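# Place the folded umbrella flat inside the storage box

## Task

Put the folded umbrella so it lies flat on the floor of the storage box, lower than the box's rim, touching no other object and leaving a visible gap to each of the box's walls. The attempt fails at once if the umbrella strikes or rests on the rim, or is pushed against or rests on a wall just under the rim. It also fails if anything except an arm gripping the umbrella presses on it, or stays in contact with it, at rim height above or just inside a wall while the umbrella is also touching the box, the table or another object. The box must stay where it began, neither rotated nor tipped over. When the result is checked, the robot must not be holding or pushing on any loose item, the umbrella included, and must not be propping the umbrella up, even by side friction. A placement that stays only because the robot is supporting it does not count.

## Robot and tools

ROBOT. Two 6-joint arms, left_arm and right_arm, each with a parallel gripper and a wrist camera (cam_left_wrist, cam_right_wrist, both 504x504). Scene frame: origin at table centre, table top at z = +0.020 m, +z up. The arms face each other across the table; left_arm's base is on the +y side. Base poses: left_arm (-0.019, +0.498, +0.048) m, quat_wxyz (+0.922, 0, 0, -0.388); right_arm (+0.219, -0.424, +0.129) m, quat_wxyz (+0.615, 0, 0, +0.788). The arm names say nothing about which side of an image you are looking at. Gripper fingers point along the gripper's +x and close along its y; end_effector_position is the pinch point midway between the pads, 3 to 4 cm short of the fingertips.

JOINT ORDER. In every row and every per-joint list: wrist roll (joint_5), shoulder (joint_1), wrist pitch (joint_3), waist (joint_0), wrist yaw (joint_4), elbow (joint_2). Stated ranges in rad: waist -3.054 to 3.054, shoulder 0.000 to 3.142, elbow 0.000 to 2.356, wrist pitch -1.571 to 1.571, wrist yaw -1.571 to 1.571, wrist roll -3.142 to 3.142; true ends may differ by 0.010. Load limits (N m): waist 18.2, shoulder 22.5, elbow 22.4, wrist pitch 5.92, wrist yaw 5.9, wrist roll 5.54, held weight included.

ROW FORMAT. A row is one flat list of 14 numbers, each in [-1, 1], covering both arms even if one stays still: left_arm's six joint values in the order above plus its opening, then right_arm's six plus its opening. Joint values are scaled offsets, not poses: 1.0 equals 0.9615 rad for waist, shoulder and elbow, 1.713 for wrist pitch, 1.767 for wrist yaw, 1.728 for wrist roll; 0 means stay. The opening is absolute: +1 fully open (pad gap 0.088 m), empty fingers close near -0.80, lower values add nothing.

execute_actions(actions): a list of actions; each action is a list of up to 15 rows, one row per 1/30 s step, with the last row repeated to fill 15 steps (0.5 s). Offsets in every row of an action count from the joint angles at that action's start, not from the previous row. An empty list just returns the current state. An action asking a joint to move more than 0.010 rad outward beyond its range is rejected for both arms; if the first action fails this, or any action is malformed, nothing runs. Per step, each joint target is kept within a lead of its measured angle (0.211 rad waist/shoulder/elbow, 0.213 wrist pitch, 0.267 wrist yaw, 0.228 wrist roll), and targets are scaled back if they would move the gripper over 70 mm, so large changes take several actions; resend unfinished motion.

move(target, speed, blocking): target is one 14-number row as above, offsets measured from the Joint positions in the latest result that lists them; openings are sent at the start. All joints progress in step, so the gripper traces a curve. speed (rad/s, 0.01 to 2, default 0.5) caps the joint with the longest path; durations clamp to 0.5 to 10 s. The path ignores obstacles and the other arm. blocking=false returns after 0.5 s; then use wait or stop before sending other motion. The extra move: line gives the ending (done, off_target, moving, held, fault), limits=held or limits=none, and each arm's joint farthest from target.

wait(seconds): 0 to 10, robot holds its last command; returns early if a running move ends. stop(): brakes a running move; fingers continue. zoom_image(camera, region): region [x0, y0, x1, y1] in pixels, (0,0) top-left, at most 504 by 504. read_manual(section): only "licences"; no motion. finished_scene(scene): ends the given scene irreversibly and reports success.

RESULTS. State line per arm: end_effector_position (m), end_effector_quat_wxyz, velocities, in the scene frame; printed positions drift more at long reach. Joint positions and Joint velocities: one block per arm in joint order, then finger gap in m. grip_measured: opening on the command scale. Joint targets: what joints are driven toward now. "joint sent to its limit" means a joint was clamped at its end; "joint command not followed" means a clearance check altered targets. Joint torques and External joint torques are noisy, include friction and held weight. MOTOR HOT warns from 50 °C; at 95 °C an OVER-TEMPERATURE FAULT halts the arm and it may go limp. A TORQUE FAULT freezes that arm 10 s and drops the rest of the call.

GRIPPING. To hold something, command an opening about 0.07 below grip_measured; less grips more gently. Readings can be off about 1 mm, and read up to 3 mm (0.061) narrow under full squeeze. Full open to closed takes at least 0.5 s. Pad force is about 34 to 49 N. Friction can leave joints short of their command; check positions after moving.

AVOID. Arms colliding or pushing each other; knocking anything off the table; moving or tilting the box; the umbrella touching the rim or upper walls; fast contacts, slams, drops. Lower the umbrella below the rim clear of walls, open, and withdraw fully so nothing of the robot touches it before calling finished_scene. The robot keeps its last command while you compose replies, and a loose object may occasionally be nudged.

Each tool is called in YAML: its name, and indented under it one key for each argument.

## Session

execute_actions:
  actions: []

Scene clock: 0.00 s.
left_arm: end_effector_position=(+0.2040, +0.2740, +0.3673) grip_measured=+0.846 end_effector_quat_wxyz=(+0.924, -0.009, -0.018, -0.382) end_effector_velocity=(-0.001, +0.001, -0.004) end_effector_angular_velocity=(+0.007, +0.017, +0.005) | right_arm: end_effector_position=(-0.0396, -0.2320, +0.2733) grip_measured=+0.853 end_effector_quat_wxyz=(-0.416, -0.190, -0.443, +0.771) end_effector_velocity=(+0.001, -0.001, +0.001) end_effector_angular_velocity=(-0.006, +0.006, +0.002)
Joint names: [wrist roll, shoulder, wrist pitch, waist, wrist yaw, elbow]
Joint positions: left_arm=[-0.003  0.85   0.243  0.005 -0.007  0.647  0.08 ] | right_arm=[-2.507  1.781 -1.248  0.331 -0.841  1.339  0.081]
Joint velocities: left_arm=[-0.007 -0.007 -0.022 -0.002 -0.007 -0.002  0.   ] | right_arm=[-0.007 -0.002 -0.007 -0.002 -0.007 -0.002  0.   ]
Joint torques (N m, as the arm reports them, + toward a larger angle): no reading
External joint torques (N m, as the arm's controller estimates them; a push from outside toward a larger angle lowers the number): no reading
Heat: left arm: hottest wrist pitch 34 °C (+0.0 °C/min); right arm: hottest elbow 33 °C (+0.0 °C/min).
Joint targets: left_arm=[-0.003 0.850 0.243 0.005 -0.007 0.647] | right_arm=[-2.507 1.781 -1.248 0.331 -0.841 1.339]

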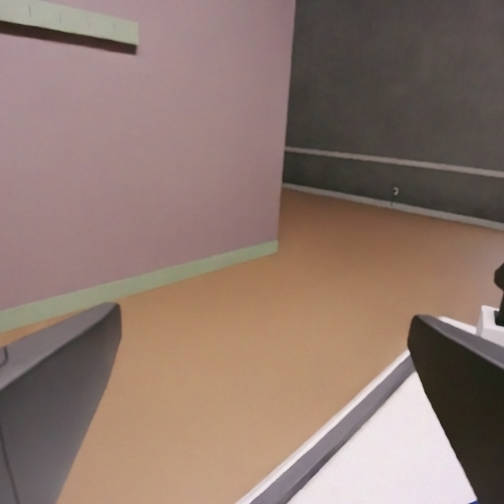

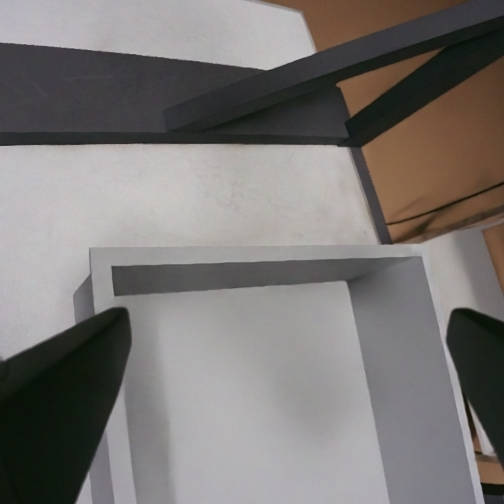

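move:
  target: [0, 0.052, -0.7256, -0.81, 0, 0.575, 1, 1.0, -0.916, 0.145, 0, 0.476, -0.145, 1]
  speed: 1.5

Scene clock: 3.40 s.
left_arm: end_effector_position=(-0.0167, +0.2598, +0.3454) grip_measured=+1.000 end_effector_quat_wxyz=(+0.668, +0.242, +0.243, -0.660) end_effector_velocity=(+0.001, +0.004, -0.004) end_effector_angular_velocity=(+0.022, -0.010, -0.002) | right_arm: end_effector_position=(+0.0879, -0.2231, +0.4335) grip_measured=+1.000 end_effector_quat_wxyz=(+0.300, -0.446, -0.167, +0.827) end_effector_velocity=(+0.000, -0.002, -0.003) end_effector_angular_velocity=(-0.010, -0.007, +0.008)
Joint names: [wrist roll, shoulder, wrist pitch, waist, wrist yaw, elbow]
Joint positions: left_arm=[-0.003  0.893 -0.996 -0.769 -0.007  1.19   0.088] | right_arm=[-0.784  0.906 -1.002  0.331 -0.002  1.217  0.088]
Joint velocities: left_arm=[ 0.007 -0.002 -0.022 -0.002 -0.007 -0.002  0.   ] | right_arm=[-0.007 -0.002 -0.007 -0.002 -0.007 -0.007  0.   ]
Joint torques (N m, as the arm reports them, + toward a larger angle): left_arm=[ 0.02 -0.47  1.32 -0.28  0.01  8.94] | right_arm=[ 0.16 -2.16  1.28  0.03  0.09  4.62]
External joint torques (N m, as the arm's controller estimates them; a push from outside toward a larger angle lowers the number): left_arm=[ 0.01  0.98 -0.27 -0.28  0.02  2.65] | right_arm=[ 0.12 -0.66 -0.33  0.04  0.11 -1.65]
Heat: left arm: hottest wrist pitch 34 °C (+0.0 °C/min); right arm: hottest shoulder 33 °C (+0.0 °C/min).
Joint targets: left_arm=[-0.003 0.900 -1.000 -0.773 -0.007 1.200] | right_arm=[-0.779 0.901 -1.000 0.331 0.000 1.200]
move: off_target (right_arm); limits=none; left_arm: farthest joint: the elbow, 0.009 radians from its target (0.553 radians at the start); right_arm: farthest joint: the elbow, 0.017 radians from its target (0.140 radians at the start)

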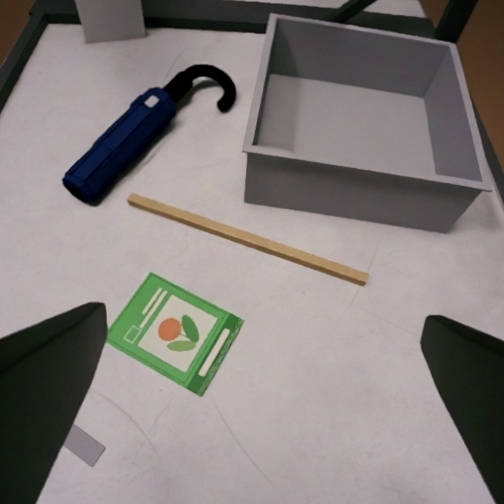

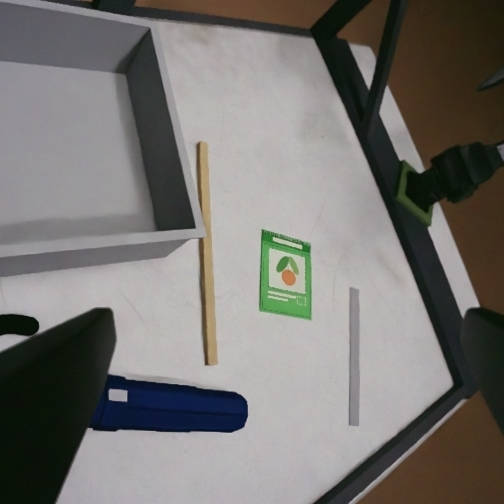

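zoom_image:
  camera: "cam_left_wrist"
  region: [230, 0, 504, 250]

zoom_image:
  camera: "cam_left_wrist"
  region: [50, 50, 250, 220]

Region (230, 0, 504, 250) of cam_left_wrist's 504x504 image, scaled by 1.839, with more detail than that image has; it fills the top 460 rows of this view, and the rest is white.

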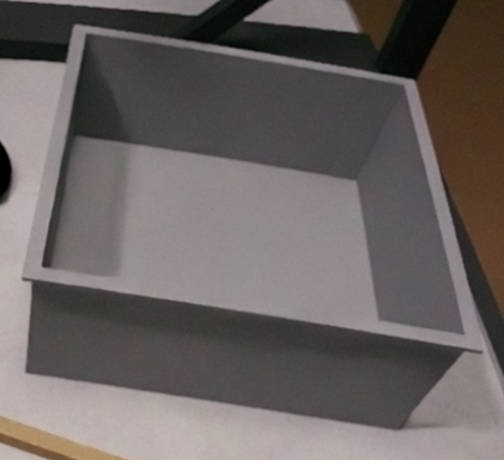

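Region (50, 50, 250, 220) of cam_left_wrist's 504x504 image, scaled by 2.520, with more detail than that image has; it fills the top 428 rows of this view, and the rest is white.

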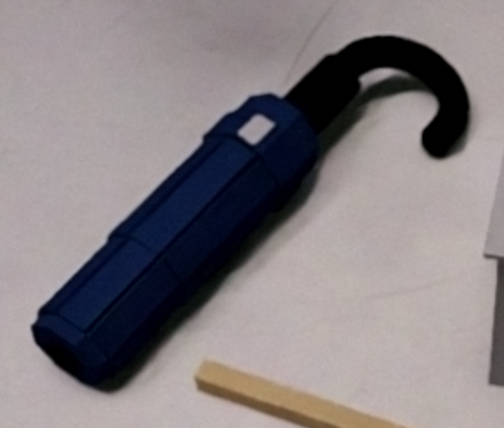

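move:
  target: [0, 0.837, 0.294, -0.236, 0, 0.40, 1, -0.780, 0.618, -0.200, -0.038, 0, 0.053, 1]
  speed: 1.3

Scene clock: 18.37 s.
left_arm: end_effector_position=(-0.1214, +0.0312, +0.3205) grip_measured=+1.000 end_effector_quat_wxyz=(+0.600, +0.234, +0.188, -0.742) end_effector_velocity=(+0.000, +0.002, -0.001) end_effector_angular_velocity=(+0.005, -0.012, -0.001) | right_arm: end_effector_position=(+0.0900, -0.2106, +0.2794) grip_measured=+1.000 end_effector_quat_wxyz=(+0.370, +0.602, +0.368, -0.604) end_effector_velocity=(+0.001, -0.002, -0.000) end_effector_angular_velocity=(-0.010, +0.003, +0.005)
Joint names: [wrist roll, shoulder, wrist pitch, waist, wrist yaw, elbow]
Joint positions: left_arm=[-0.003  1.68  -0.495 -0.993 -0.007  1.566  0.088] | right_arm=[-2.127  1.488 -1.342  0.297 -0.002  1.256  0.088]
Joint velocities: left_arm=[ 0.007 -0.002 -0.007 -0.002 -0.007 -0.002  0.   ] | right_arm=[-0.007 -0.002 -0.007 -0.002 -0.007 -0.002  0.   ]
Joint torques (N m, as the arm reports them, + toward a larger angle): left_arm=[ 0.03 -6.89  1.73 -0.33  0.01  9.76] | right_arm=[-0.15 -3.75 -0.11 -0.23 -0.04  7.51]
External joint torques (N m, as the arm's controller estimates them; a push from outside toward a larger angle lowers the number): left_arm=[ 0.02  1.2   0.03 -0.33  0.01  2.54] | right_arm=[-0.15  1.36 -0.34 -0.23  0.01  1.77]
Heat: left arm: hottest elbow 36 °C (+6.5 °C/min); right arm: hottest elbow 34 °C (+3.3 °C/min).
Joint targets: left_arm=[-0.003 1.698 -0.493 -0.996 -0.007 1.575] | right_arm=[-2.132 1.500 -1.344 0.295 -0.002 1.268]
move: off_target (left_arm, right_arm); limits=none; left_arm: farthest joint: the shoulder, 0.018 radians from its target (0.805 radians at the start); right_arm: farthest joint: the shoulder, 0.012 radians from its target (0.594 radians at the start)

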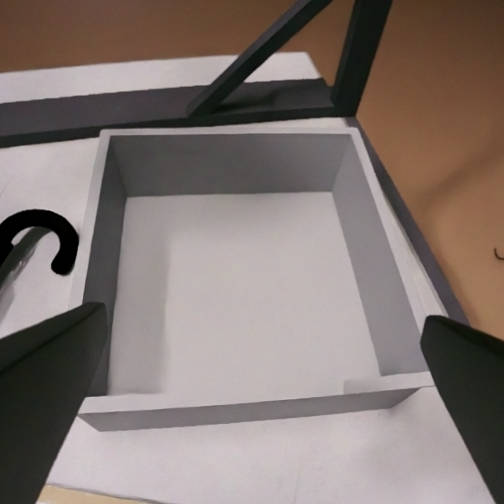

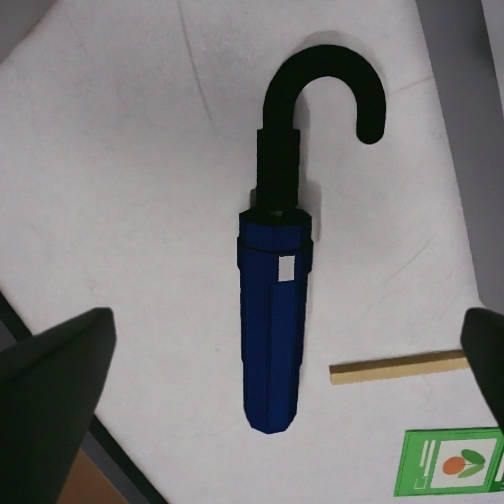

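zoom_image:
  camera: "cam_right_wrist"
  region: [220, 30, 420, 230]

zoom_image:
  camera: "cam_right_wrist"
  region: [170, 200, 420, 450]

Region (220, 30, 420, 230) of cam_right_wrist's 504x504 image, scaled by 2.520, with more detail than that image has.

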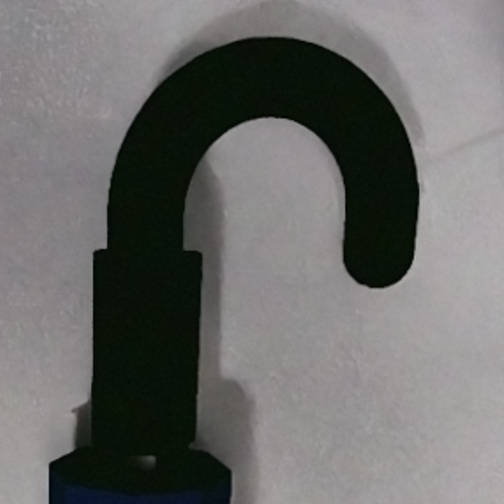

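Region (170, 200, 420, 450) of cam_right_wrist's 504x504 image, scaled by 2.016, with more detail than that image has.

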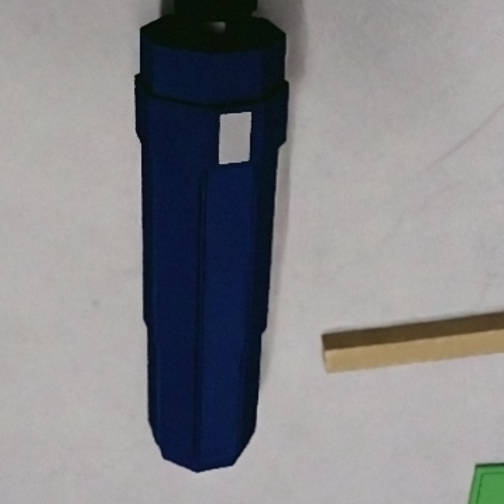

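zoom_image:
  camera: "cam_left_wrist"
  region: [60, 110, 260, 310]

zoom_image:
  camera: "cam_left_wrist"
  region: [250, 110, 450, 310]

zoom_image:
  camera: "cam_left_wrist"
  region: [60, 280, 260, 450]

zoom_image:
  camera: "cam_left_wrist"
  region: [260, 280, 460, 450]

Region (60, 110, 260, 310) of cam_left_wrist's 504x504 image, scaled by 2.520, with more detail than that image has.

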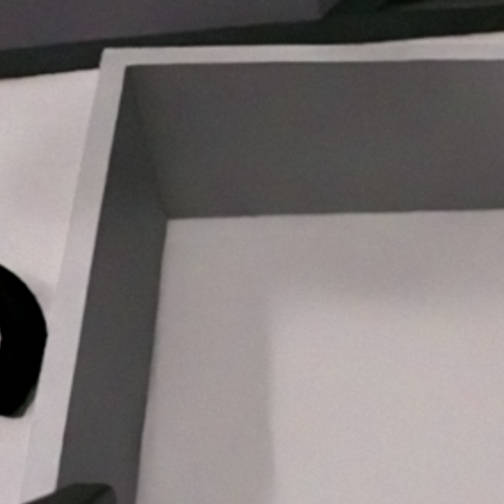

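Region (250, 110, 450, 310) of cam_left_wrist's 504x504 image, scaled by 2.520, with more detail than that image has.

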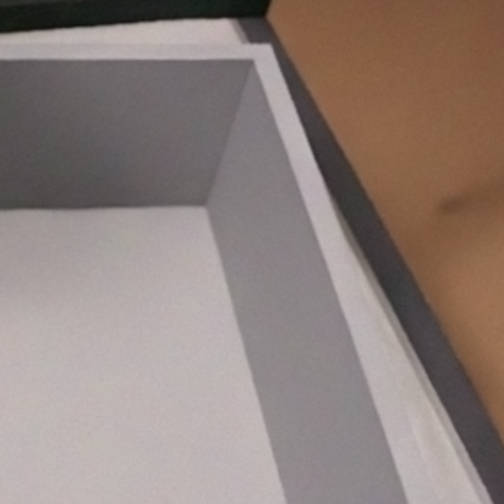

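Region (60, 280, 260, 450) of cam_left_wrist's 504x504 image, scaled by 2.520, with more detail than that image has; it fills the top 428 rows of this view, and the rest is white.

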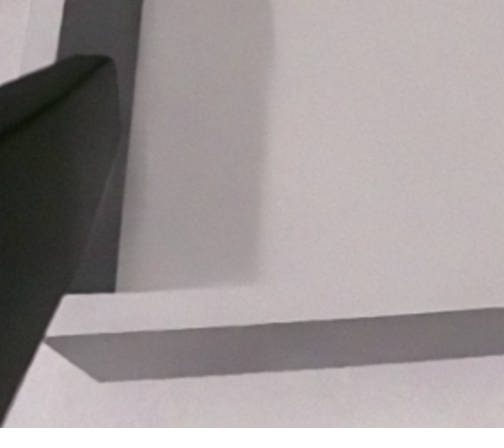

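Region (260, 280, 460, 450) of cam_left_wrist's 504x504 image, scaled by 2.520, with more detail than that image has; it fills the top 428 rows of this view, and the rest is white.

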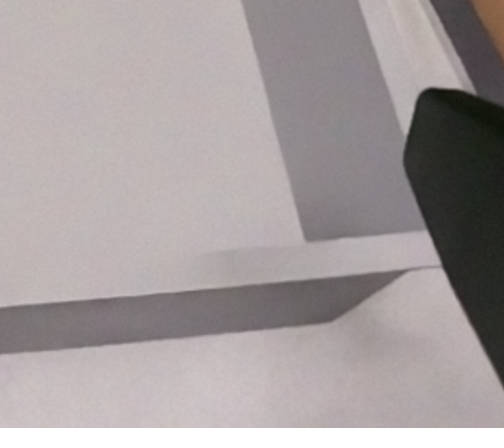

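move:
  target: [0, 0, 0, 0, 0, 0, 1, -0.099, 0.3517, 0.3538, -0.1758, 0, -0.302, 1]
  speed: 0.9

Scene clock: 31.80 s.
left_arm: end_effector_position=(-0.1214, +0.0312, +0.3205) grip_measured=+1.000 end_effector_quat_wxyz=(+0.600, +0.234, +0.188, -0.742) end_effector_velocity=(+0.003, +0.001, -0.003) end_effector_angular_velocity=(+0.015, +0.011, +0.021) | right_arm: end_effector_position=(+0.1116, -0.1526, +0.1297) grip_measured=+1.000 end_effector_quat_wxyz=(+0.369, +0.603, +0.369, -0.604) end_effector_velocity=(+0.000, -0.002, +0.000) end_effector_angular_velocity=(-0.009, +0.004, +0.005)
Joint names: [wrist roll, shoulder, wrist pitch, waist, wrist yaw, elbow]
Joint positions: left_arm=[-0.003  1.68  -0.495 -0.993 -0.007  1.566  0.088] | right_arm=[-2.293  1.812 -0.738  0.131 -0.002  0.979  0.088]
Joint velocities: left_arm=[-0.022 -0.002 -0.007  0.002 -0.007 -0.007  0.   ] | right_arm=[-0.007 -0.002 -0.007 -0.002 -0.007 -0.002  0.   ]
Joint torques (N m, as the arm reports them, + toward a larger angle): left_arm=[ 0.02 -9.17  1.58 -0.02  0.    8.75] | right_arm=[-0.16 -5.    0.16 -0.24 -0.02  3.33]
External joint torques (N m, as the arm's controller estimates them; a push from outside toward a larger angle lowers the number): left_arm=[ 0.02 -1.22 -0.07 -0.07  0.02  1.66] | right_arm=[-0.16  1.73 -0.08 -0.24  0.02 -1.55]
Heat: left arm: hottest elbow 38 °C (+7.5 °C/min); right arm: hottest elbow 35 °C (+3.8 °C/min).
Joint targets: left_arm=[-0.003 1.680 -0.495 -0.992 -0.007 1.566] | right_arm=[-2.298 1.827 -0.736 0.128 -0.002 0.965]
move: off_target (right_arm); limits=none; left_arm: farthest joint: the waist, 0.000 radians from its target (0.000 radians at the start); right_arm: farthest joint: the shoulder, 0.014 radians from its target (0.338 radians at the start)

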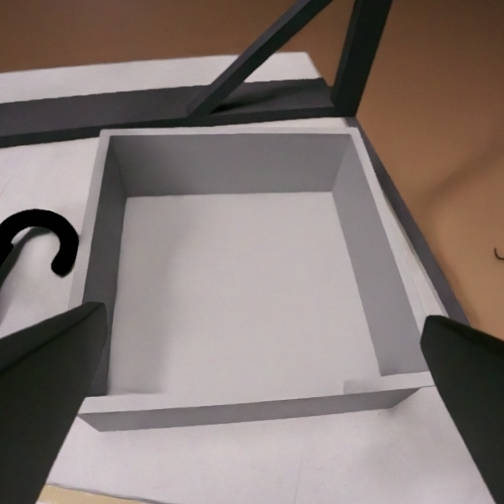

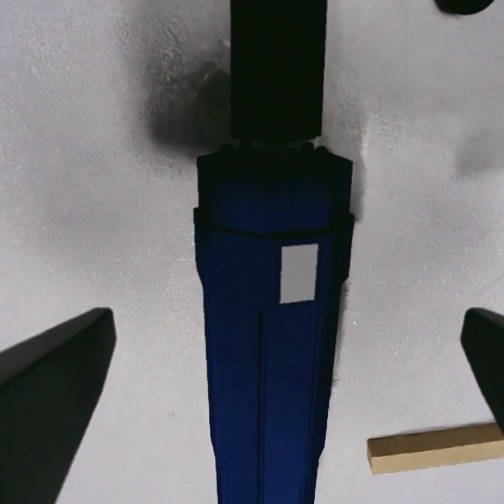

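move:
  target: [0, 0, 0, 0, 0, 0, 1, 0, 0.194, 0.1533, 0, 0, -0.106, 1]
  speed: 0.4

Scene clock: 36.93 s.
left_arm: end_effector_position=(-0.1214, +0.0312, +0.3205) grip_measured=+1.000 end_effector_quat_wxyz=(+0.600, +0.234, +0.188, -0.742) end_effector_velocity=(-0.000, +0.000, -0.001) end_effector_angular_velocity=(-0.005, -0.009, -0.001) | right_arm: end_effector_position=(+0.1120, -0.1535, +0.0659) grip_measured=+1.000 end_effector_quat_wxyz=(+0.369, +0.603, +0.369, -0.604) end_effector_velocity=(+0.001, -0.005, -0.002) end_effector_angular_velocity=(-0.019, +0.001, +0.020)
Joint names: [wrist roll, shoulder, wrist pitch, waist, wrist yaw, elbow]
Joint positions: left_arm=[-0.003  1.68  -0.495 -0.993 -0.007  1.566  0.088] | right_arm=[-2.293  1.984 -0.478  0.131 -0.002  0.889  0.088]
Joint velocities: left_arm=[ 0.007 -0.002  0.007 -0.002 -0.007 -0.007  0.   ] | right_arm=[-0.022  0.002 -0.007 -0.002 -0.007 -0.007  0.   ]
Joint torques (N m, as the arm reports them, + toward a larger angle): left_arm=[ 0.03 -9.19  1.58 -0.02  0.01  8.76] | right_arm=[-0.03 -5.14  0.18  0.03 -0.03  2.49]
External joint torques (N m, as the arm's controller estimates them; a push from outside toward a larger angle lowers the number): left_arm=[ 0.02 -1.2  -0.11  0.02  0.01  1.59] | right_arm=[-0.03  1.87 -0.06  0.03  0.01 -1.42]
Heat: left arm: hottest wrist pitch 39 °C (+8.1 °C/min); right arm: hottest elbow 35 °C (+3.2 °C/min).
Joint targets: left_arm=[-0.003 1.680 -0.495 -0.993 -0.007 1.566] | right_arm=[-2.293 1.999 -0.475 0.131 -0.002 0.877]
move: off_target (right_arm); limits=none; left_arm: farthest joint: the waist, 0.000 radians from its target (0.000 radians at the start); right_arm: farthest joint: the shoulder, 0.015 radians from its target (0.186 radians at the start)

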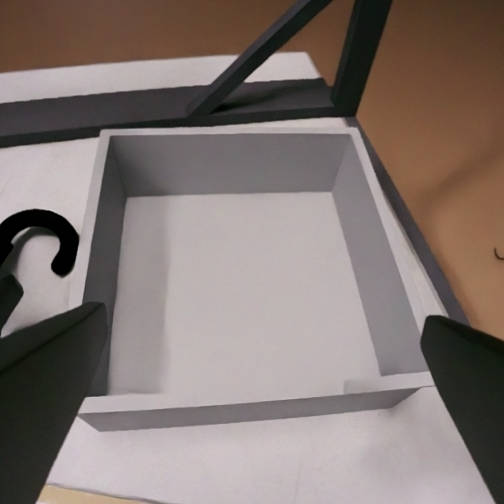

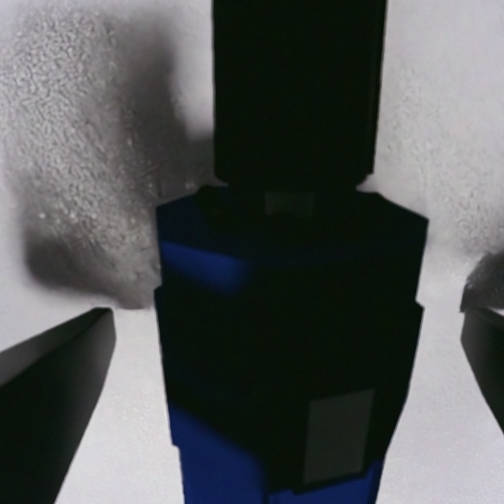

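execute_actions:
  actions:
    - [[0,0,0,0,0,0,1,0,0,0,0,0,0,0.94],[0,0,0,0,0,0,1,0,0,0,0,0,0,0.88],[0,0,0,0,0,0,1,0,0,0,0,0,0,0.82],[0,0,0,0,0,0,1,0,0,0,0,0,0,0.76],[0,0,0,0,0,0,1,0,0,0,0,0,0,0.70],[0,0,0,0,0,0,1,0,0,0,0,0,0,0.64],[0,0,0,0,0,0,1,0,0,0,0,0,0,0.58],[0,0,0,0,0,0,1,0,0,0,0,0,0,0.53],[0,0,0,0,0,0,1,0,0,0,0,0,0,0.49],[0,0,0,0,0,0,1,0,0,0,0,0,0,0.46],[0,0,0,0,0,0,1,0,0,0,0,0,0,0.43],[0,0,0,0,0,0,1,0,0,0,0,0,0,0.41],[0,0,0,0,0,0,1,0,0,0,0,0,0,0.39],[0,0,0,0,0,0,1,0,0,0,0,0,0,0.37],[0,0,0,0,0,0,1,0,0,0,0,0,0,0.35]]
    - [[0,0,0,0,0,0,1,0,0,0,0,0,0,0.33],[0,0,0,0,0,0,1,0,0,0,0,0,0,0.31],[0,0,0,0,0,0,1,0,0,0,0,0,0,0.29],[0,0,0,0,0,0,1,0,0,0,0,0,0,0.27],[0,0,0,0,0,0,1,0,0,0,0,0,0,0.25],[0,0,0,0,0,0,1,0,0,0,0,0,0,0.23],[0,0,0,0,0,0,1,0,0,0,0,0,0,0.21],[0,0,0,0,0,0,1,0,0,0,0,0,0,0.19],[0,0,0,0,0,0,1,0,0,0,0,0,0,0.17],[0,0,0,0,0,0,1,0,0,0,0,0,0,0.15],[0,0,0,0,0,0,1,0,0,0,0,0,0,0.13],[0,0,0,0,0,0,1,0,0,0,0,0,0,0.11],[0,0,0,0,0,0,1,0,0,0,0,0,0,0.09],[0,0,0,0,0,0,1,0,0,0,0,0,0,0.07],[0,0,0,0,0,0,1,0,0,0,0,0,0,0.05]]

Scene clock: 39.17 s.
left_arm: end_effector_position=(-0.1214, +0.0312, +0.3205) grip_measured=+1.000 end_effector_quat_wxyz=(+0.600, +0.234, +0.188, -0.742) end_effector_velocity=(+0.004, -0.000, +0.004) end_effector_angular_velocity=(-0.013, -0.004, +0.025) | right_arm: end_effector_position=(+0.1119, -0.1534, +0.0659) grip_measured=+0.122 end_effector_quat_wxyz=(+0.369, +0.603, +0.369, -0.604) end_effector_velocity=(+0.001, -0.005, -0.002) end_effector_angular_velocity=(-0.019, +0.001, -0.010)
Joint names: [wrist roll, shoulder, wrist pitch, waist, wrist yaw, elbow]
Joint positions: left_arm=[-0.003  1.68  -0.495 -0.993 -0.007  1.566  0.088] | right_arm=[-2.293  1.984 -0.477  0.131 -0.002  0.889  0.045]
Joint velocities: left_arm=[-0.007 -0.007  0.007  0.002 -0.022 -0.002  0.   ] | right_arm=[ 0.007  0.002 -0.007 -0.002 -0.007 -0.007 -0.027]
Joint torques (N m, as the arm reports them, + toward a larger angle): left_arm=[ 0.03 -9.2   1.58 -0.03  0.01  8.75] | right_arm=[-0.03 -6.84  0.03  0.01 -0.03  3.92]
External joint torques (N m, as the arm's controller estimates them; a push from outside toward a larger angle lowers the number): left_arm=[ 0.02 -1.13 -0.1  -0.09  0.02  1.57] | right_arm=[-0.03  0.13 -0.17 -0.02  0.02  0.11]
External joint torques at the end of the 1st action: left_arm=[ 0.01 -1.14 -0.11 -0.01  0.02  1.58] | right_arm=[-0.03  0.19 -0.25  0.08  0.02 -0.08]
Heat: left arm: hottest wrist pitch 39 °C (+7.7 °C/min); right arm: hottest elbow 35 °C (+3.1 °C/min).
Joint targets: left_arm=[-0.003 1.680 -0.495 -0.993 -0.007 1.566] | right_arm=[-2.293 1.984 -0.477 0.131 -0.002 0.889]

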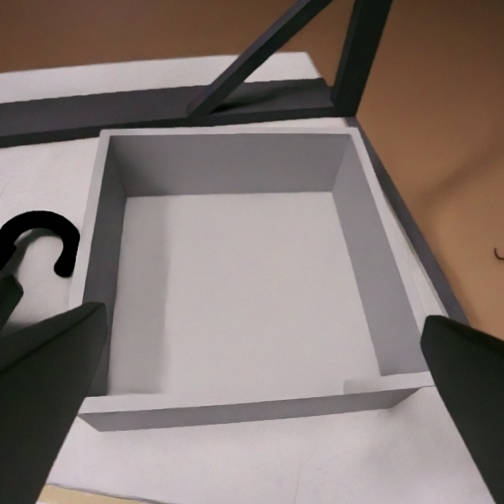

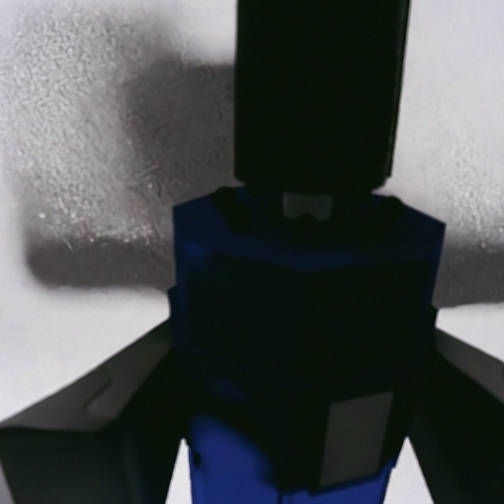

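execute_actions:
  actions:
    - [[0,0,0,0,0,0,1,0,0,0,0,0,0,0.04],[0,0,0,0,0,0,1,0,0,0,0,0,0,0.03],[0,0,0,0,0,0,1,0,0,0,0,0,0,0.02],[0,0,0,0,0,0,1,0,0,0,0,0,0,0.01],[0,0,0,0,0,0,1,0,0,0,0,0,0,0.0],[0,0,0,0,0,0,1,0,0,0,0,0,0,-0.01],[0,0,0,0,0,0,1,0,0,0,0,0,0,-0.02],[0,0,0,0,0,0,1,0,0,0,0,0,0,-0.03],[0,0,0,0,0,0,1,0,0,0,0,0,0,-0.04],[0,0,0,0,0,0,1,0,0,0,0,0,0,-0.05]]

Scene clock: 40.43 s.
left_arm: end_effector_position=(-0.1214, +0.0312, +0.3205) grip_measured=+1.000 end_effector_quat_wxyz=(+0.600, +0.234, +0.188, -0.742) end_effector_velocity=(+0.002, +0.001, -0.001) end_effector_angular_velocity=(+0.006, -0.008, +0.020) | right_arm: end_effector_position=(+0.1119, -0.1534, +0.0659) grip_measured=+0.076 end_effector_quat_wxyz=(+0.369, +0.603, +0.369, -0.604) end_effector_velocity=(-0.001, -0.002, -0.000) end_effector_angular_velocity=(-0.009, +0.004, +0.010)
Joint names: [wrist roll, shoulder, wrist pitch, waist, wrist yaw, elbow]
Joint positions: left_arm=[-0.003  1.68  -0.495 -0.993 -0.007  1.566  0.088] | right_arm=[-2.293  1.984 -0.477  0.131 -0.002  0.889  0.043]
Joint velocities: left_arm=[-0.007 -0.002 -0.007 -0.002 -0.022 -0.002  0.   ] | right_arm=[-0.007  0.002 -0.007  0.002 -0.007  0.002  0.   ]
Joint torques (N m, as the arm reports them, + toward a larger angle): left_arm=[ 0.03 -9.2   1.58 -0.01  0.01  8.77] | right_arm=[-0.03 -6.89  0.04  0.04 -0.03  3.93]
External joint torques (N m, as the arm's controller estimates them; a push from outside toward a larger angle lowers the number): left_arm=[ 0.02 -1.13 -0.11 -0.03  0.02  1.58] | right_arm=[-0.03  0.15 -0.21  0.    0.02 -0.01]
Heat: left arm: hottest wrist pitch 39 °C (+7.4 °C/min); right arm: hottest elbow 35 °C (+3.0 °C/min).
Joint targets: left_arm=[-0.003 1.680 -0.495 -0.993 -0.007 1.566] | right_arm=[-2.293 1.984 -0.477 0.131 -0.002 0.889]

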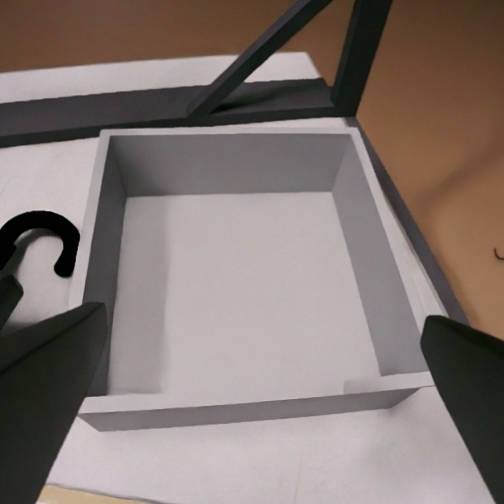

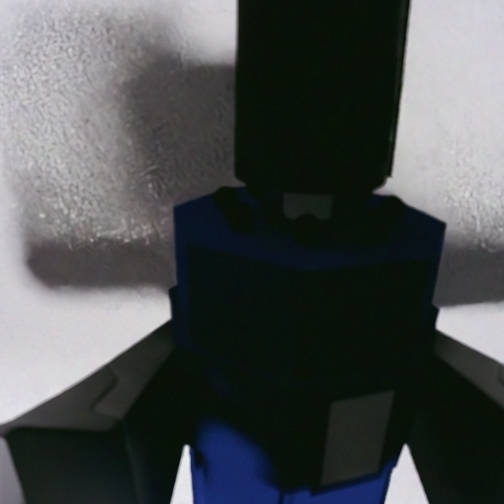

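move:
  target: [0, 0, 0, 0, 0, 0, 1, 0, -0.3225, -0.320, 0, 0, 0.2775, -0.03]
  speed: 0.6

Scene clock: 43.37 s.
left_arm: end_effector_position=(-0.1214, +0.0312, +0.3205) grip_measured=+1.000 end_effector_quat_wxyz=(+0.600, +0.234, +0.188, -0.742) end_effector_velocity=(-0.002, +0.002, -0.003) end_effector_angular_velocity=(+0.014, +0.007, -0.004) | right_arm: end_effector_position=(+0.1123, -0.1543, +0.1991) grip_measured=+0.076 end_effector_quat_wxyz=(+0.371, +0.602, +0.367, -0.604) end_effector_velocity=(-0.001, +0.001, +0.000) end_effector_angular_velocity=(+0.004, +0.010, +0.019)
Joint names: [wrist roll, shoulder, wrist pitch, waist, wrist yaw, elbow]
Joint positions: left_arm=[-0.003  1.68  -0.495 -0.993 -0.007  1.566  0.088] | right_arm=[-2.293  1.69  -1.024  0.131 -0.002  1.138  0.043]
Joint velocities: left_arm=[-0.007 -0.002 -0.007 -0.002  0.007 -0.007  0.   ] | right_arm=[-0.022 -0.002  0.007 -0.002 -0.007 -0.002 -0.   ]
Joint torques (N m, as the arm reports them, + toward a larger angle): left_arm=[ 0.03 -9.19  1.59 -0.02  0.01  8.77] | right_arm=[-0.03 -8.26 -0.07  0.03 -0.02  7.86]
External joint torques (N m, as the arm's controller estimates them; a push from outside toward a larger angle lowers the number): left_arm=[ 0.02 -1.17 -0.1  -0.01  0.01  1.59] | right_arm=[-0.03 -1.85 -0.31  0.    0.03  2.34]
Heat: left arm: hottest elbow 39 °C (+6.9 °C/min); right arm: hottest shoulder 35 °C (+2.8 °C/min).
Joint targets: left_arm=[-0.003 1.680 -0.495 -0.993 -0.007 1.566] | right_arm=[-2.293 1.674 -1.026 0.131 -0.002 1.156]
move: off_target (right_arm); limits=none; left_arm: farthest joint: the waist, 0.000 radians from its target (0.000 radians at the start); right_arm: farthest joint: the elbow, 0.018 radians from its target (0.267 radians at the start)

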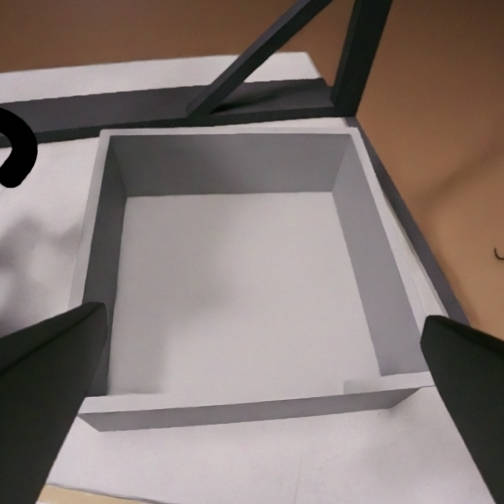

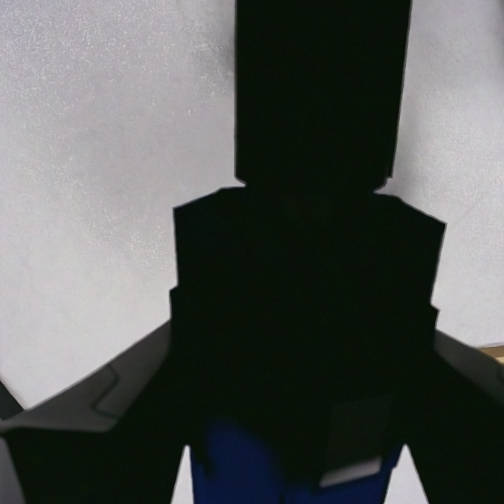

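move:
  target: [0, 0, 0, 0, 0, 0, 1, 0.5162, 0.650, -0.157, 0.6445, 0, 0.940, -0.03]
  speed: 0.6

Scene clock: 47.20 s.
left_arm: end_effector_position=(-0.1214, +0.0312, +0.3205) grip_measured=+1.000 end_effector_quat_wxyz=(+0.600, +0.234, +0.188, -0.742) end_effector_velocity=(-0.000, -0.000, +0.001) end_effector_angular_velocity=(-0.009, -0.008, -0.001) | right_arm: end_effector_position=(-0.1578, -0.1812, +0.2011) grip_measured=+0.076 end_effector_quat_wxyz=(+0.286, +0.645, +0.285, -0.648) end_effector_velocity=(+0.006, -0.001, -0.002) end_effector_angular_velocity=(-0.021, -0.019, +0.000)
Joint names: [wrist roll, shoulder, wrist pitch, waist, wrist yaw, elbow]
Joint positions: left_arm=[-0.003  1.68  -0.495 -0.993 -0.007  1.566  0.088] | right_arm=[-1.406  2.302 -1.29   0.751 -0.004  2.022  0.043]
Joint velocities: left_arm=[ 0.007 -0.002  0.007 -0.002 -0.007 -0.002  0.   ] | right_arm=[-0.007  0.002 -0.022 -0.007 -0.007 -0.002  0.   ]
Joint torques (N m, as the arm reports them, + toward a larger angle): left_arm=[ 0.02 -9.17  1.58 -0.02  0.01  8.75] | right_arm=[ 0.14 -9.29 -0.06 -0.08  0.03  8.33]
External joint torques (N m, as the arm's controller estimates them; a push from outside toward a larger angle lowers the number): left_arm=[ 0.01 -1.15 -0.11 -0.05  0.02  1.58] | right_arm=[ 0.14  1.74 -0.35 -0.01  0.09  2.5 ]
Heat: left arm: hottest wrist pitch 40 °C (+7.6 °C/min); right arm: hottest elbow 36 °C (+3.8 °C/min).
Joint targets: left_arm=[-0.003 1.680 -0.495 -0.993 -0.007 1.566] | right_arm=[-1.401 2.315 -1.292 0.750 -0.002 2.042]
move: off_target (right_arm); limits=none; left_arm: farthest joint: the waist, 0.000 radians from its target (0.000 radians at the start); right_arm: farthest joint: the elbow, 0.020 radians from its target (0.904 radians at the start)

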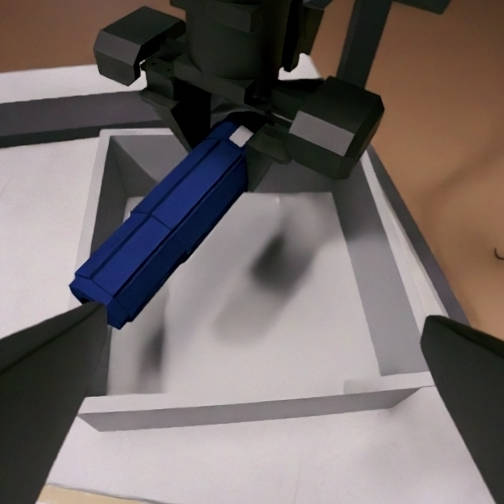

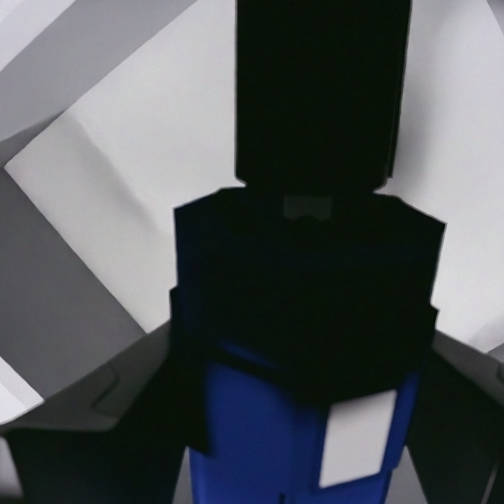

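zoom_image:
  camera: "cam_right_wrist"
  region: [0, 0, 240, 240]

zoom_image:
  camera: "cam_right_wrist"
  region: [0, 150, 260, 440]

zoom_image:
  camera: "cam_right_wrist"
  region: [404, 0, 504, 100]

zoom_image:
  camera: "cam_right_wrist"
  region: [404, 290, 504, 390]

Region (0, 0, 240, 240) of cam_right_wrist's 504x504 image, scaled by 2.100, with more detail than that image has.

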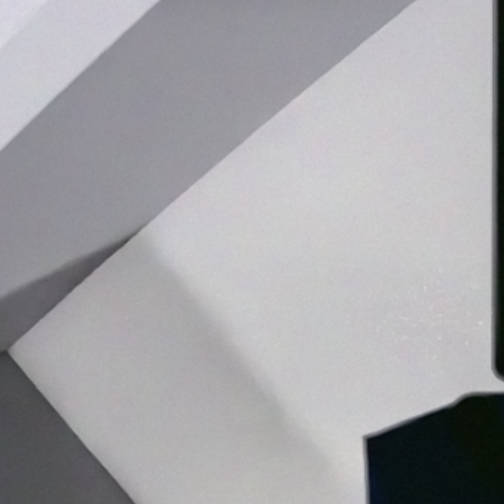

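Region (0, 150, 260, 440) of cam_right_wrist's 504x504 image, scaled by 1.738, with more detail than that image has; it fills the left 452 columns of this view, and the rest is white.

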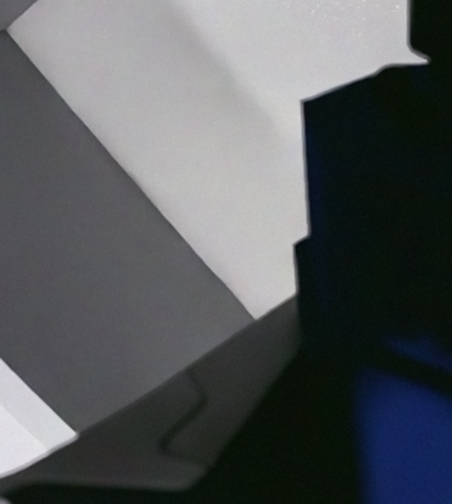

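Region (404, 0, 504, 100) of cam_right_wrist's 504x504 image, scaled by 5.040, with more detail than that image has.

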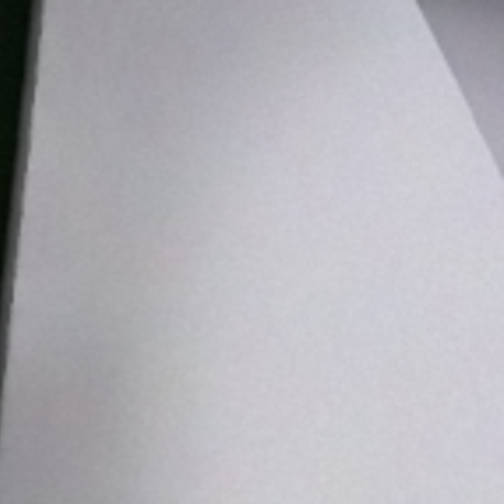

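Region (404, 290, 504, 390) of cam_right_wrist's 504x504 image, scaled by 5.040, with more detail than that image has.

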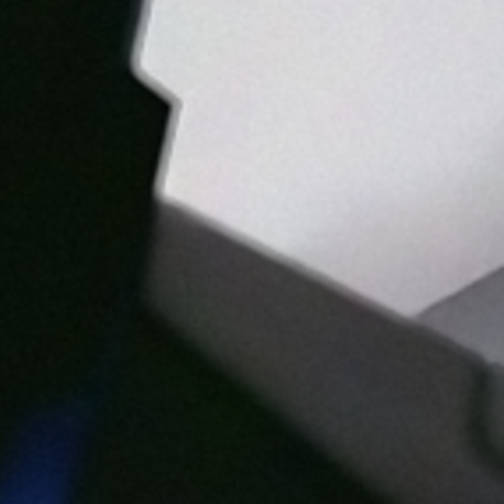

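zoom_image:
  camera: "cam_left_wrist"
  region: [50, 200, 200, 350]

Region (50, 200, 200, 350) of cam_left_wrist's 504x504 image, scaled by 3.360, with more detail than that image has.

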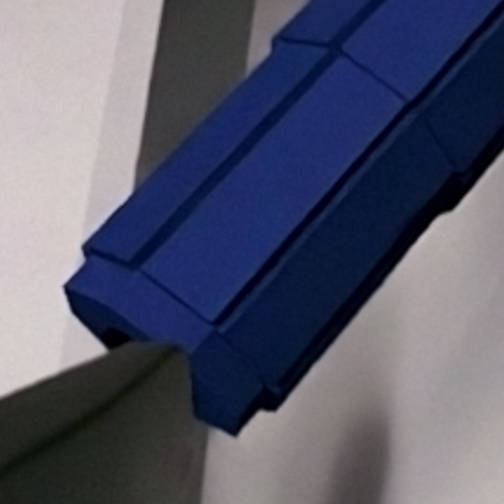

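move:
  target: [-0.497, 0.480, -0.264, -0.5425, -0.524, 0.574, 1, -0.018, 0.038, 0.0393, -0.030, 0, -0.0485, -0.03]
  speed: 0.9

Scene clock: 70.80 s.
left_arm: end_effector_position=(-0.2635, +0.0517, +0.3051) grip_measured=+1.000 end_effector_quat_wxyz=(+0.813, +0.134, +0.215, -0.525) end_effector_velocity=(+0.002, +0.001, +0.002) end_effector_angular_velocity=(-0.009, -0.012, +0.014) | right_arm: end_effector_position=(-0.1552, -0.1685, +0.1817) grip_measured=+0.076 end_effector_quat_wxyz=(+0.284, +0.644, +0.287, -0.649) end_effector_velocity=(-0.002, -0.004, -0.003) end_effector_angular_velocity=(-0.019, +0.010, +0.025)
Joint names: [wrist roll, shoulder, wrist pitch, waist, wrist yaw, elbow]
Joint positions: left_arm=[-0.855  2.119 -0.944 -1.514 -0.927  2.109  0.088] | right_arm=[-1.432  2.326 -1.225  0.725 -0.004  1.986  0.043]
Joint velocities: left_arm=[-0.007 -0.002 -0.007 -0.002 -0.022 -0.002  0.   ] | right_arm=[-0.022  0.002  0.007  0.002 -0.022 -0.007 -0.   ]
Joint torques (N m, as the arm reports them, + toward a larger angle): left_arm=[-0.2  -9.47  0.85 -0.01 -0.56  9.11] | right_arm=[-0.18 -9.49  0.17 -0.18 -0.05  4.67]
External joint torques (N m, as the arm's controller estimates them; a push from outside toward a larger angle lowers the number): left_arm=[-0.21  1.09 -0.26 -0.02 -0.06  2.62] | right_arm=[-0.18  1.63 -0.13 -0.27  0.03 -1.14]
Heat: left arm: hottest wrist pitch 41 °C (+6.1 °C/min); right arm: hottest shoulder 41 °C (+7.1 °C/min).
Joint targets: left_arm=[-0.862 2.141 -0.947 -1.514 -0.932 2.118] | right_arm=[-1.437 2.338 -1.223 0.723 -0.004 1.976]
move: off_target (left_arm, right_arm); limits=none; left_arm: farthest joint: the shoulder, 0.023 radians from its target (0.462 radians at the start); right_arm: farthest joint: the shoulder, 0.013 radians from its target (0.036 radians at the start)

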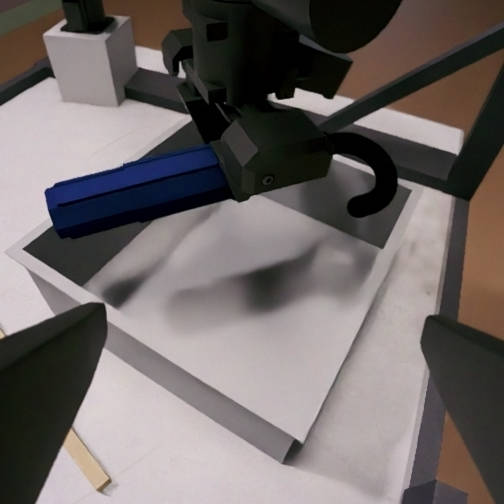

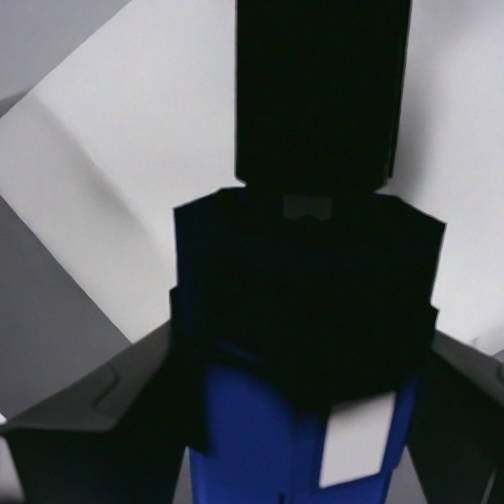

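Both ends are visible now. Let me zoom in.

zoom_image:
  camera: "cam_left_wrist"
  region: [300, 110, 460, 270]

zoom_image:
  camera: "cam_left_wrist"
  region: [0, 150, 160, 310]

zoom_image:
  camera: "cam_left_wrist"
  region: [200, 230, 440, 480]

Region (300, 110, 460, 270) of cam_left_wrist's 504x504 image, scaled by 3.150, with more detail than that image has.

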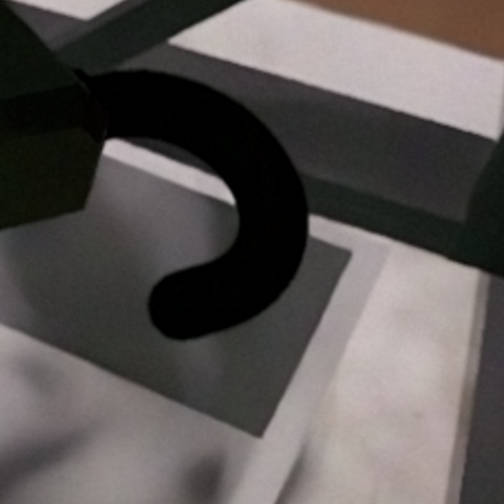

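Region (0, 150, 160, 310) of cam_left_wrist's 504x504 image, scaled by 3.150, with more detail than that image has.

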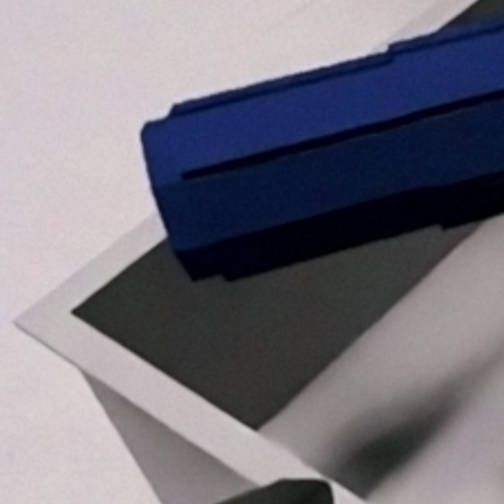

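Region (200, 230, 440, 480) of cam_left_wrist's 504x504 image, scaled by 2.016, with more detail than that image has; it fills the left 484 columns of this view, and the rest is white.

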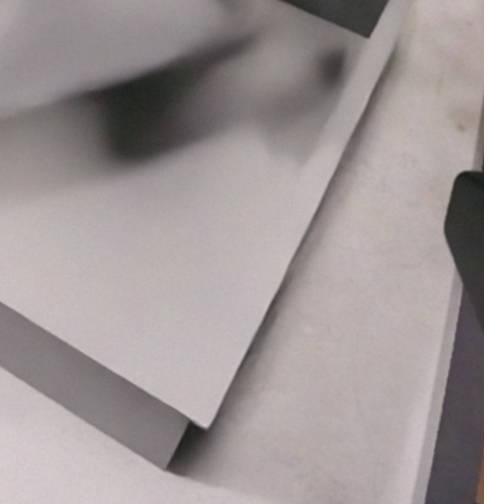

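zoom_image:
  camera: "cam_right_wrist"
  region: [0, 0, 200, 200]

zoom_image:
  camera: "cam_right_wrist"
  region: [0, 180, 200, 440]

zoom_image:
  camera: "cam_right_wrist"
  region: [424, 310, 504, 390]

Region (0, 0, 200, 200) of cam_right_wrist's 504x504 image, scaled by 2.520, with more detail than that image has.

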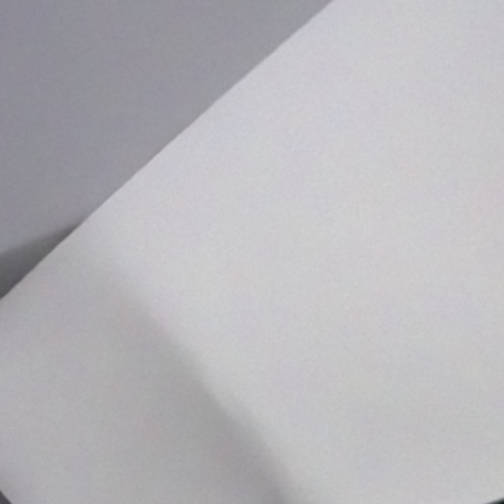

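Region (0, 180, 200, 440) of cam_right_wrist's 504x504 image, scaled by 1.938, with more detail than that image has; it fills the left 388 columns of this view, and the rest is white.

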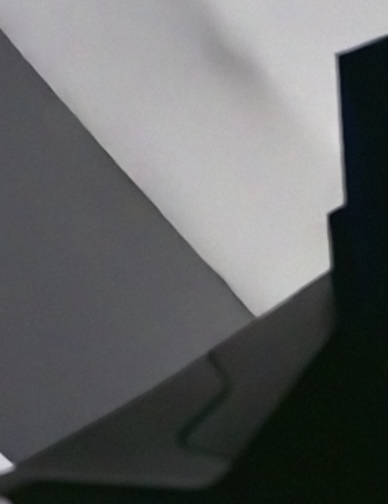

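Region (424, 310, 504, 390) of cam_right_wrist's 504x504 image, scaled by 6.300, with more detail than that image has.

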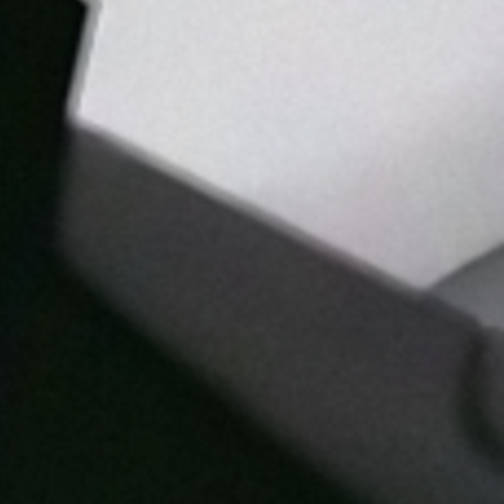

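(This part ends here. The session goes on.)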